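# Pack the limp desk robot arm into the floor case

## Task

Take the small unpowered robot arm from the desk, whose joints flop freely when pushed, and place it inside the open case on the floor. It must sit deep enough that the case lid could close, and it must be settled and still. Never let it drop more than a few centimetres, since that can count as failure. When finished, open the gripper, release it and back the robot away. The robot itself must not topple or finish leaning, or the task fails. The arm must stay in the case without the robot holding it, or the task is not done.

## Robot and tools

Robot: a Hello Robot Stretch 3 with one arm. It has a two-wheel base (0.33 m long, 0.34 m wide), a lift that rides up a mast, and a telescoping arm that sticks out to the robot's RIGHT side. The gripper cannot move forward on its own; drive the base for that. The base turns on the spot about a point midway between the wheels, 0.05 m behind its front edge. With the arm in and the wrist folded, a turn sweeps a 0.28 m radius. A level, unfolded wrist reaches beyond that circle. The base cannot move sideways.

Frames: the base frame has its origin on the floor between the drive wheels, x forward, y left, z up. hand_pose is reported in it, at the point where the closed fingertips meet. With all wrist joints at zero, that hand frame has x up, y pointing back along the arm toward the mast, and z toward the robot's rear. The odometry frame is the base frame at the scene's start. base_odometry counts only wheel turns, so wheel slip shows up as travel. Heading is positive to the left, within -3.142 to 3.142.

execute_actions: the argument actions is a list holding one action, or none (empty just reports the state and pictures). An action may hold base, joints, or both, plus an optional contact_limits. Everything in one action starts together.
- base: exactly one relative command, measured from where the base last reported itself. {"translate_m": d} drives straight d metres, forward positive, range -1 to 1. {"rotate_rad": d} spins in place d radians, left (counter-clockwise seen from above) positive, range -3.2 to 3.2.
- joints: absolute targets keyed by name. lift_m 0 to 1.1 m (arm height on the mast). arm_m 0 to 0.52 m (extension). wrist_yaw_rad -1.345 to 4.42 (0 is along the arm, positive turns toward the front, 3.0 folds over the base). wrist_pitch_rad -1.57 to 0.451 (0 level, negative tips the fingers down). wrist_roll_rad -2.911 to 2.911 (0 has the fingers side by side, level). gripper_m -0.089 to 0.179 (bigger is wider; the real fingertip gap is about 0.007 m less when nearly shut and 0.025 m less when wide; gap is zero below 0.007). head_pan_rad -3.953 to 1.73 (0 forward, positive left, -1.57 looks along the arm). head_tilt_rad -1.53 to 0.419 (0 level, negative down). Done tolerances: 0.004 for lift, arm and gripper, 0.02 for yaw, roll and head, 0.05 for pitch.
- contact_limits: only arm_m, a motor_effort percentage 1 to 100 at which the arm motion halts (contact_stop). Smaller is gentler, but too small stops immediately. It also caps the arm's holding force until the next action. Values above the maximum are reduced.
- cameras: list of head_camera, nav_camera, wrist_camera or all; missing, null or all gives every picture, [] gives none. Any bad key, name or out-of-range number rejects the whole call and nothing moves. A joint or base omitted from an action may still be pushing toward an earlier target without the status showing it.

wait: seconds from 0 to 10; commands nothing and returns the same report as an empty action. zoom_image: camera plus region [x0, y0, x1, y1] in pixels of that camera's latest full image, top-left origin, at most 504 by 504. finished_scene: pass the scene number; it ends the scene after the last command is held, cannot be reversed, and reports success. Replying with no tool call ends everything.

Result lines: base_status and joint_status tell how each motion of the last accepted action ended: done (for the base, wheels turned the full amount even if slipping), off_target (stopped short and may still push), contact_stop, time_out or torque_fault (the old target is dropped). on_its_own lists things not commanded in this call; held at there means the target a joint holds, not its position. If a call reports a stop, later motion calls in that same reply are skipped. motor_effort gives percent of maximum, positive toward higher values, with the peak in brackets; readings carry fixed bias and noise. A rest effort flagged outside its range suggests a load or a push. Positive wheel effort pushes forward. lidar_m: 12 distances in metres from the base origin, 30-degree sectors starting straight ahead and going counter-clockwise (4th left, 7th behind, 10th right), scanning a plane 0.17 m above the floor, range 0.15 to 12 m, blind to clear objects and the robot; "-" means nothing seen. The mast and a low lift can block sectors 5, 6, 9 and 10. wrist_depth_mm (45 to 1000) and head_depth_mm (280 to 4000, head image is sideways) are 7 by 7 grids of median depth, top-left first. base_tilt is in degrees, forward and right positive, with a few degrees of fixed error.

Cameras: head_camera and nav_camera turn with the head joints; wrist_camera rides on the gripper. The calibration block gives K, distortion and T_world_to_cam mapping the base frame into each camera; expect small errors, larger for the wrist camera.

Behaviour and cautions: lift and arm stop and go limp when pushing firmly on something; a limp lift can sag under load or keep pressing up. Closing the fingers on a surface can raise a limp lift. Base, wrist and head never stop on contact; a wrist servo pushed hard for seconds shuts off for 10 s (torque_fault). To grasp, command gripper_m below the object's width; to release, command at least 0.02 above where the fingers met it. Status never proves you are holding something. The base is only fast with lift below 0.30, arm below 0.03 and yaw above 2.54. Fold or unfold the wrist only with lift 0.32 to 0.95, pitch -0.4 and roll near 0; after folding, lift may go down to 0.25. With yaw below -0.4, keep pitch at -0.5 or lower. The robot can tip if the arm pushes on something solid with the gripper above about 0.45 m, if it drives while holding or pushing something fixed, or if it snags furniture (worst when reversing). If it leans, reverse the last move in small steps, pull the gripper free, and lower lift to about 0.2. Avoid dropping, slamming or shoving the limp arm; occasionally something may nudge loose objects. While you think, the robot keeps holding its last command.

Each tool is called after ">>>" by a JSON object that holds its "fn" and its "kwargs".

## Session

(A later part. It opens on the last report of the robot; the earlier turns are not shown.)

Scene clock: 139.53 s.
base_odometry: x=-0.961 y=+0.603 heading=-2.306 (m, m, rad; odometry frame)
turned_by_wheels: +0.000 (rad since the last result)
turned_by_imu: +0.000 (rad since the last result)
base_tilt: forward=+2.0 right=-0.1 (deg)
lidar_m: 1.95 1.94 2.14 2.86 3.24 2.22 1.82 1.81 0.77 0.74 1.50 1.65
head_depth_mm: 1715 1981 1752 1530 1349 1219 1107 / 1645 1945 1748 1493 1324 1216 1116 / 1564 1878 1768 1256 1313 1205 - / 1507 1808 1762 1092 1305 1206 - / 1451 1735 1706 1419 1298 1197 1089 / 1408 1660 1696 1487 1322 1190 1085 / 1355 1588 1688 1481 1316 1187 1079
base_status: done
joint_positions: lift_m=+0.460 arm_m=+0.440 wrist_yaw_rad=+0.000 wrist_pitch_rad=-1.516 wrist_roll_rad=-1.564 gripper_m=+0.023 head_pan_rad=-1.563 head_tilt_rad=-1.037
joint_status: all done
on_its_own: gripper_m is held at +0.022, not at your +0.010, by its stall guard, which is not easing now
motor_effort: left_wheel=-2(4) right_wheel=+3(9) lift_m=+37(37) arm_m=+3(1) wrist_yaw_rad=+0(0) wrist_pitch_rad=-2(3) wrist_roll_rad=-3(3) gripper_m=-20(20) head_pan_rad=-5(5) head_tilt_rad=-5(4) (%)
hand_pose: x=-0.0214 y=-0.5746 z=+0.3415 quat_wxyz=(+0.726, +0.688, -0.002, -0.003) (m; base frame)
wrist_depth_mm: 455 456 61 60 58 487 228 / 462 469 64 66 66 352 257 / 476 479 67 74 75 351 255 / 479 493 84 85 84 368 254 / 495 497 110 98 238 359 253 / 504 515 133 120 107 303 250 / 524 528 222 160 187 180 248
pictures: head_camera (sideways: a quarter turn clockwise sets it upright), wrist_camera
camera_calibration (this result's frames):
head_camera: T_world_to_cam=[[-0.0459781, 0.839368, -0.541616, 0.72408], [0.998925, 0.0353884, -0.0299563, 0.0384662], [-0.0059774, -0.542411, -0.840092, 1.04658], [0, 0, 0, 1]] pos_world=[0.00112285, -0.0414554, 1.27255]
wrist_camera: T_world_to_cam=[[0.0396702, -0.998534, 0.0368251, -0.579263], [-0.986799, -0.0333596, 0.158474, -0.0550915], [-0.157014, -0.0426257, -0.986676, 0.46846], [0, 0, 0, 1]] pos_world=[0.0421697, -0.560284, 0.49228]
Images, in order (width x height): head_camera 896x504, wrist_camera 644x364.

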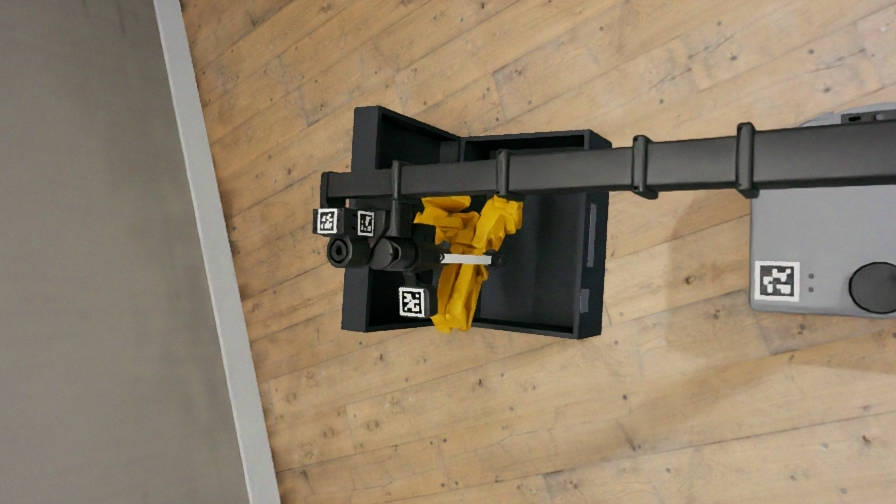

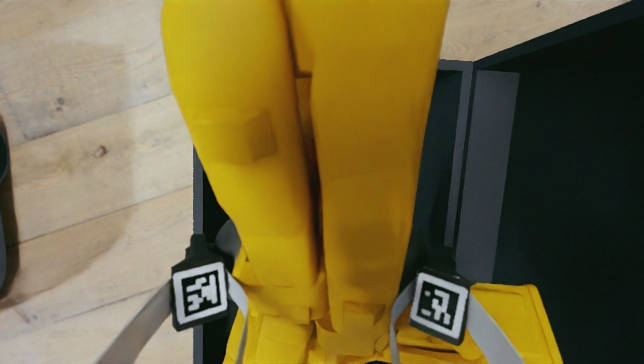

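>>> {"fn": "execute_actions", "kwargs": {"actions": [{"base":{"translate_m":-0.018},"joints":{"arm_m":0.435,"lift_m":0.27}}], "cameras": ["head_camera","wrist_camera"]}}

>>> {"fn": "execute_actions", "kwargs": {"actions": [{"joints":{"lift_m":0.22}}], "cameras": ["wrist_camera"]}}

>>> {"fn": "execute_actions", "kwargs": {"actions": [{"joints":{"lift_m":0.176}}], "cameras": ["head_camera","wrist_camera"]}}

Scene clock: 145.97 s.
base_odometry: x=-0.949 y=+0.616 heading=-2.307 (m, m, rad; odometry frame)
turned_by_wheels: +0.000 (rad since the last result)
turned_by_imu: +0.000 (rad since the last result)
base_tilt: forward=+1.9 right=-0.1 (deg)
lidar_m: 1.96 1.95 2.16 2.84 3.24 2.20 1.81 1.80 0.77 0.54 1.50 1.66
head_depth_mm: 1720 1978 1752 1530 1353 1224 1103 / 1643 1934 1745 1495 1345 1217 1119 / 1585 1881 1726 1319 1303 1207 - / 1519 1816 1721 1274 1276 1209 - / 1456 1743 1702 1342 1272 1194 1090 / 1411 1671 1702 1489 1323 1190 1080 / 1360 1595 1687 1478 1317 1187 1081
base_status: done
joint_positions: lift_m=+0.270 arm_m=+0.435 wrist_yaw_rad=+0.000 wrist_pitch_rad=-1.517 wrist_roll_rad=-1.564 gripper_m=+0.023 head_pan_rad=-1.563 head_tilt_rad=-1.037
joint_status: all done
on_its_own: gripper_m is held at +0.022, not at your +0.010, by its stall guard, which is not easing now
motor_effort: left_wheel=-3(4) right_wheel=+3(5) lift_m=+37(37) arm_m=-2(1) wrist_yaw_rad=+0(0) wrist_pitch_rad=-2(2) wrist_roll_rad=-3(3) gripper_m=-20(20) head_pan_rad=-5(4) head_tilt_rad=-5(5) (%)
hand_pose: x=-0.0214 y=-0.5702 z=+0.1515 quat_wxyz=(+0.726, +0.688, -0.002, -0.003) (m; base frame)
wrist_depth_mm: 277 171 61 60 58 257 199 / 286 186 64 66 66 275 197 / 291 201 67 75 75 284 196 / 297 206 84 85 84 285 195 / 305 208 110 97 194 279 193 / 310 196 133 120 107 230 192 / 322 225 220 160 186 179 194
pictures: head_camera (sideways: a quarter turn clockwise sets it upright), wrist_camera
camera_calibration (this result's frames):
head_camera: T_world_to_cam=[[-0.0459592, 0.839372, -0.541612, 0.724074], [0.998925, 0.0353661, -0.0299561, 0.038466], [-0.00598965, -0.542406, -0.840095, 1.04658], [0, 0, 0, 1]] pos_world=[0.00112191, -0.0414552, 1.27255]
wrist_camera: T_world_to_cam=[[0.0396706, -0.998543, 0.0365915, -0.567865], [-0.986799, -0.0333971, 0.158466, -0.0248572], [-0.157013, -0.0423949, -0.986686, 0.281321], [0, 0, 0, 1]] pos_world=[0.0421697, -0.555941, 0.302294]
Images, in order (width x height): head_camera 896x504, wrist_camera 644x364.

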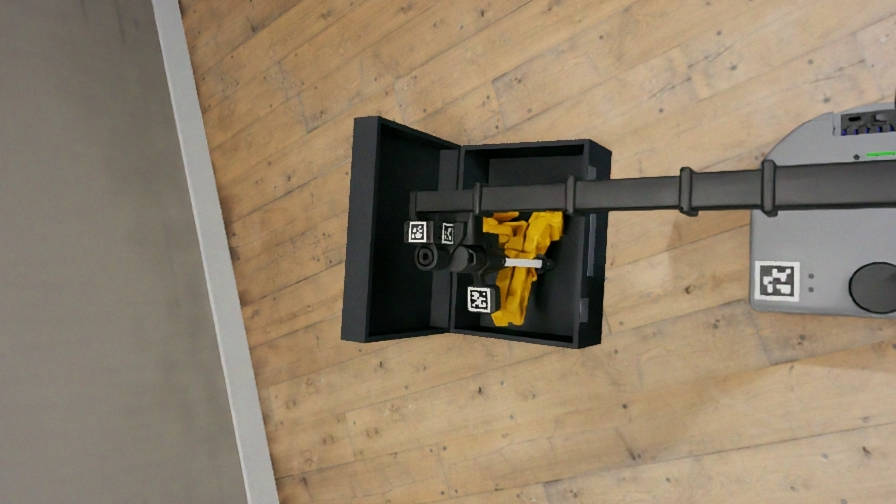

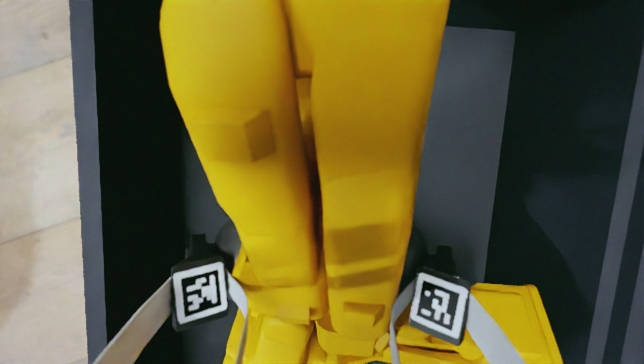

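Scene clock: 147.23 s.
base_odometry: x=-0.949 y=+0.616 heading=-2.307 (m, m, rad; odometry frame)
turned_by_wheels: +0.000 (rad since the last result)
turned_by_imu: +0.000 (rad since the last result)
base_tilt: forward=+2.0 right=-0.1 (deg)
lidar_m: 1.96 1.95 2.16 2.85 3.24 2.19 1.81 1.80 0.77 0.55 1.50 1.66
head_depth_mm: 1722 1976 1751 1533 1355 1219 1106 / 1645 1947 1734 1496 1348 1214 1119 / 1579 1884 1732 1324 1306 1225 - / 1518 1821 1714 1276 1278 1208 - / 1456 1745 1700 1367 1267 1196 1086 / 1407 1665 1698 1489 1315 1186 1082 / 1366 1590 1686 1475 1318 1193 1078
base_status: not commanded
joint_positions: lift_m=+0.220 arm_m=+0.435 wrist_yaw_rad=+0.000 wrist_pitch_rad=-1.511 wrist_roll_rad=-1.568 gripper_m=+0.023 head_pan_rad=-1.563 head_tilt_rad=-1.037
joint_status: all done
on_its_own: gripper_m is held at +0.022, not at your +0.010, by its stall guard, which is not easing now
motor_effort: left_wheel=-1(3) right_wheel=+1(3) lift_m=+32(36) arm_m=-2(2) wrist_yaw_rad=+0(0) wrist_pitch_rad=-5(5) wrist_roll_rad=-1(3) gripper_m=-19(20) head_pan_rad=-4(5) head_tilt_rad=-4(5) (%)
hand_pose: x=-0.0214 y=-0.5715 z=+0.1017 quat_wxyz=(+0.728, +0.686, -0.001, -0.002) (m; base frame)
wrist_depth_mm: 140 204 86 85 86 228 197 / 142 203 219 91 92 234 195 / 144 207 223 98 97 238 192 / 144 210 230 106 239 243 193 / 146 214 234 117 178 249 191 / 147 200 135 128 117 254 188 / 149 201 245 148 170 180 180
pictures: wrist_camera
camera_calibration (this result's frames):
wrist_camera: T_world_to_cam=[[0.0431636, -0.998191, 0.0418516, -0.567624], [-0.986647, -0.0360045, 0.158844, -0.0185244], [-0.15705, -0.0481491, -0.986416, 0.228745], [0, 0, 0, 1]] pos_world=[0.0421481, -0.55625, 0.252336]
Images, in order (width x height): wrist_camera 644x364.

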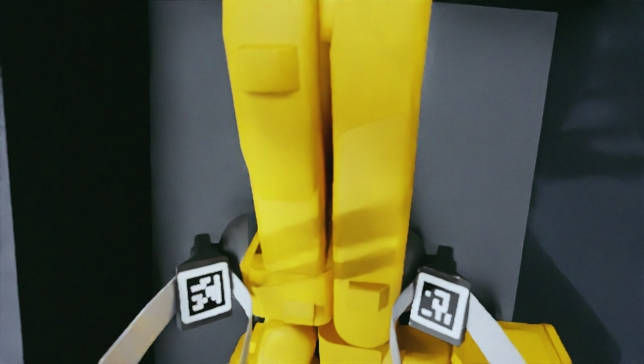

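Scene clock: 148.47 s.
base_odometry: x=-0.949 y=+0.616 heading=-2.307 (m, m, rad; odometry frame)
turned_by_wheels: +0.000 (rad since the last result)
turned_by_imu: +0.000 (rad since the last result)
base_tilt: forward=+2.0 right=-0.1 (deg)
lidar_m: 1.97 1.96 2.16 2.84 3.22 2.19 1.80 1.80 0.77 0.74 1.50 1.66
head_depth_mm: 1721 2000 1750 1534 1358 1213 1108 / 1647 1945 1743 1501 1349 1208 1118 / 1584 1894 1738 1325 1300 1207 - / 1522 1820 1718 1308 1293 1211 - / 1460 1746 1707 1369 1280 1193 1087 / 1406 1665 1699 1481 1325 1195 1086 / 1361 1593 1686 1485 1320 1184 1081
base_status: not commanded
joint_positions: lift_m=+0.176 arm_m=+0.435 wrist_yaw_rad=+0.001 wrist_pitch_rad=-1.506 wrist_roll_rad=-1.571 gripper_m=+0.023 head_pan_rad=-1.563 head_tilt_rad=-1.037
joint_status: all done
on_its_own: gripper_m is held at +0.022, not at your +0.010, by its stall guard, which is not easing now
motor_effort: left_wheel=-2(2) right_wheel=+1(1) lift_m=+32(34) arm_m=-2(2) wrist_yaw_rad=-1(1) wrist_pitch_rad=-8(9) wrist_roll_rad=+1(1) gripper_m=-18(19) head_pan_rad=-5(5) head_tilt_rad=-5(5) (%)
hand_pose: x=-0.0214 y=-0.5729 z=+0.0576 quat_wxyz=(+0.729, +0.684, +0.001, +0.000) (m; base frame)
wrist_depth_mm: 141 172 176 121 180 185 187 / 143 175 178 122 185 188 191 / 145 180 182 125 189 194 191 / 146 183 186 130 193 197 191 / 148 188 189 132 161 202 189 / 150 192 139 135 125 209 187 / 152 195 201 138 146 213 186
pictures: head_camera (sideways: a quarter turn clockwise sets it upright), wrist_camera
camera_calibration (this result's frames):
head_camera: T_world_to_cam=[[-0.0459593, 0.839381, -0.541597, 0.724054], [0.998925, 0.0353666, -0.0299556, 0.0384653], [-0.00598977, -0.542391, -0.840105, 1.04659], [0, 0, 0, 1]] pos_world=[0.00112191, -0.0414547, 1.27255]
wrist_camera: T_world_to_cam=[[0.0482179, -0.997723, 0.0471647, -0.567078], [-0.986419, -0.0401426, 0.159268, -0.0139734], [-0.157012, -0.0542037, -0.986108, 0.18172], [0, 0, 0, 1]] pos_world=[0.0420919, -0.556498, 0.208167]
Images, in order (width x height): head_camera 896x504, wrist_camera 644x364.

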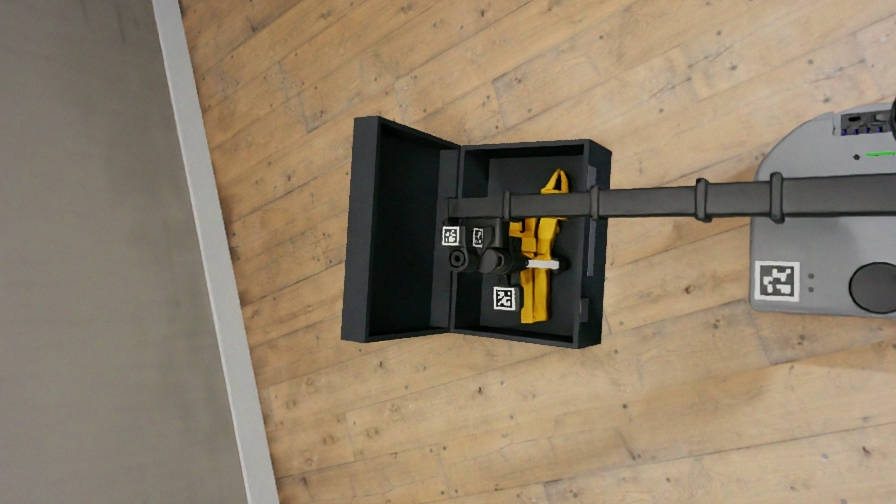

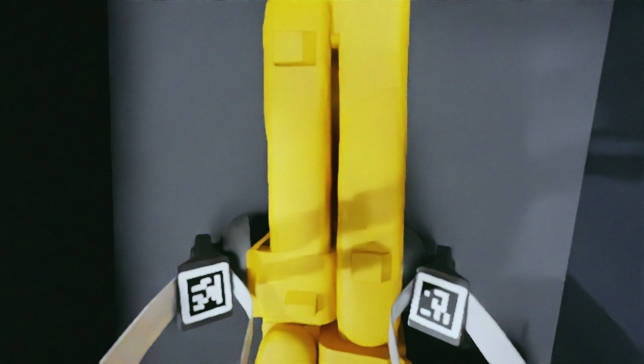

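>>> {"fn": "execute_actions", "kwargs": {"actions": [{"joints":{"gripper_m":0.10}}], "cameras": []}}

>>> {"fn": "execute_actions", "kwargs": {"actions": [{"joints":{"lift_m":0.34}}], "cameras": ["wrist_camera"]}}

>>> {"fn": "execute_actions", "kwargs": {"actions": [{"joints":{"arm_m":0.06}}], "cameras": ["head_camera"]}}

Scene clock: 153.60 s.
base_odometry: x=-0.949 y=+0.616 heading=-2.307 (m, m, rad; odometry frame)
turned_by_wheels: +0.000 (rad since the last result)
turned_by_imu: +0.000 (rad since the last result)
base_tilt: forward=+2.0 right=+0.1 (deg)
lidar_m: 1.97 1.95 2.16 2.84 3.23 2.20 1.81 1.79 0.77 0.74 1.50 1.66
head_depth_mm: 1718 1974 1753 1530 1357 1217 1105 / 1638 1936 1747 1489 1347 1212 1117 / 1585 1897 1725 1323 1304 1210 - / 1519 1824 1717 1303 1291 1209 - / 1465 1733 1709 1367 1279 1198 1089 / 1412 1666 1701 1485 1314 1190 1086 / 1364 1597 1688 1476 1312 1182 1078
base_status: not commanded
joint_positions: lift_m=+0.176 arm_m=+0.435 wrist_yaw_rad=+0.001 wrist_pitch_rad=-1.513 wrist_roll_rad=-1.571 gripper_m=+0.100 head_pan_rad=-1.563 head_tilt_rad=-1.037
joint_status: all done
motor_effort: left_wheel=-2(2) right_wheel=+3(4) lift_m=+32(32) arm_m=-2(2) wrist_yaw_rad=-1(1) wrist_pitch_rad=-4(8) wrist_roll_rad=+0(1) gripper_m=+1(81) head_pan_rad=-5(5) head_tilt_rad=-5(6) (%)
hand_pose: x=-0.0214 y=-0.5712 z=+0.0576 quat_wxyz=(+0.727, +0.687, +0.001, +0.000) (m; base frame)
wrist_depth_mm: 139 172 176 122 181 185 186 / 140 177 180 123 186 189 189 / 142 180 184 125 188 193 194 / 144 184 187 131 194 196 193 / 145 188 192 134 125 202 192 / 147 185 195 136 126 207 188 / 145 199 201 139 148 214 186
pictures: none
No camera images: the call's "cameras" was empty. Leave "cameras" out to get every camera's image.

Scene clock: 155.93 s.
base_odometry: x=-0.949 y=+0.616 heading=-2.307 (m, m, rad; odometry frame)
turned_by_wheels: +0.000 (rad since the last result)
turned_by_imu: +0.000 (rad since the last result)
base_tilt: forward=+1.9 right=-0.2 (deg)
lidar_m: 1.97 1.96 2.16 2.84 3.24 2.20 1.81 1.79 0.77 0.75 1.50 1.66
head_depth_mm: 1723 1985 1752 1527 1360 1217 1110 / 1639 1948 1751 1494 1340 1213 1117 / 1578 1875 1736 1322 1297 1216 - / 1520 1816 1715 1345 1292 1205 - / 1461 1740 1712 1390 1281 1192 1088 / 1412 1663 1697 1494 1320 1189 1084 / 1361 1600 1676 1483 1317 1188 1081
base_status: not commanded
joint_positions: lift_m=+0.340 arm_m=+0.435 wrist_yaw_rad=+0.001 wrist_pitch_rad=-1.513 wrist_roll_rad=-1.571 gripper_m=+0.100 head_pan_rad=-1.563 head_tilt_rad=-1.037
joint_status: all done
motor_effort: left_wheel=-2(2) right_wheel=+4(3) lift_m=+41(44) arm_m=-2(3) wrist_yaw_rad=-1(0) wrist_pitch_rad=-4(4) wrist_roll_rad=+0(0) gripper_m=+1(1) head_pan_rad=-4(4) head_tilt_rad=-5(4) (%)
hand_pose: x=-0.0214 y=-0.5710 z=+0.2213 quat_wxyz=(+0.727, +0.687, +0.001, +0.000) (m; base frame)
wrist_depth_mm: 339 344 297 290 275 252 231 / 352 353 336 286 349 286 236 / 361 365 347 288 358 281 239 / 363 367 352 296 363 279 246 / 372 376 359 301 371 274 249 / 387 384 367 311 301 265 249 / 389 300 335 342 292 273 249
pictures: wrist_camera
camera_calibration (this result's frames):
wrist_camera: T_world_to_cam=[[0.0477432, -0.998072, 0.0396614, -0.57142], [-0.986437, -0.0408695, 0.158969, -0.0403201], [-0.157042, -0.0467132, -0.986487, 0.347641], [0, 0, 0, 1]] pos_world=[0.0421024, -0.555726, 0.372017]
Images, in order (width x height): wrist_camera 644x364.

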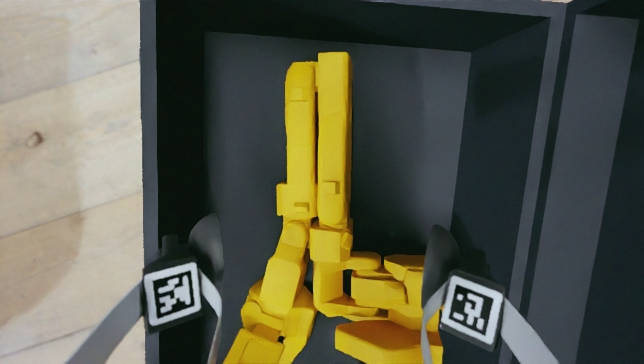

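Scene clock: 159.90 s.
base_odometry: x=-0.949 y=+0.616 heading=-2.307 (m, m, rad; odometry frame)
turned_by_wheels: +0.000 (rad since the last result)
turned_by_imu: +0.000 (rad since the last result)
base_tilt: forward=+1.9 right=-0.2 (deg)
lidar_m: 1.97 1.95 2.17 2.85 3.24 2.20 1.81 1.80 0.77 0.75 1.50 1.66
head_depth_mm: 1709 2002 1757 1531 1357 1219 1104 / 1643 1934 1744 1495 1347 1211 1115 / 1577 1889 1728 1328 1294 1228 - / 1518 1820 1723 1338 1299 1200 - / 1462 1738 1714 1387 1283 1212 1086 / 1410 1677 1704 1482 1321 1193 1087 / 1360 1592 1692 1480 1312 1185 1079
base_status: not commanded
joint_positions: lift_m=+0.340 arm_m=+0.060 wrist_yaw_rad=+0.001 wrist_pitch_rad=-1.514 wrist_roll_rad=-1.571 gripper_m=+0.100 head_pan_rad=-1.563 head_tilt_rad=-1.037
joint_status: all done
motor_effort: left_wheel=-3(2) right_wheel=+3(3) lift_m=+41(41) arm_m=-3(3) wrist_yaw_rad=+0(0) wrist_pitch_rad=-3(4) wrist_roll_rad=+1(0) gripper_m=+1(1) head_pan_rad=-4(4) head_tilt_rad=-5(5) (%)
hand_pose: x=-0.0214 y=-0.1958 z=+0.2213 quat_wxyz=(+0.726, +0.687, +0.001, +0.000) (m; base frame)
wrist_depth_mm: 346 350 354 353 366 372 374 / 352 361 356 370 370 381 320 / - - - 379 379 390 319 / - - - 385 389 401 314 / - - - 393 393 399 310 / - - - 402 410 410 310 / - - - 413 416 428 309
pictures: head_camera (sideways: a quarter turn clockwise sets it upright)
camera_calibration (this result's frames):
head_camera: T_world_to_cam=[[-0.0459592, 0.839381, -0.541597, 0.724054], [0.998925, 0.0353665, -0.0299556, 0.0384653], [-0.00598983, -0.542391, -0.840105, 1.04659], [0, 0, 0, 1]] pos_world=[0.0011219, -0.0414547, 1.27255]
Images, in order (width x height): head_camera 896x504.

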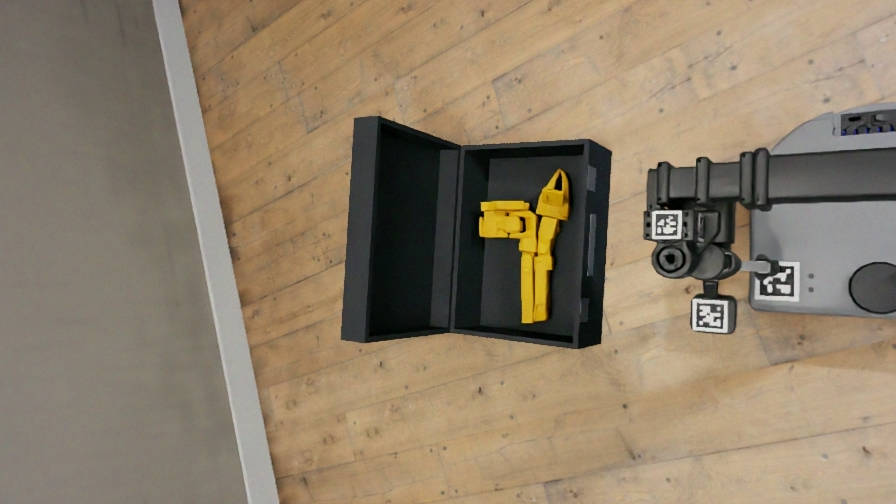

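>>> {"fn": "finished_scene", "kwargs": {"scene": 2}}

The scene is finished: the task was done.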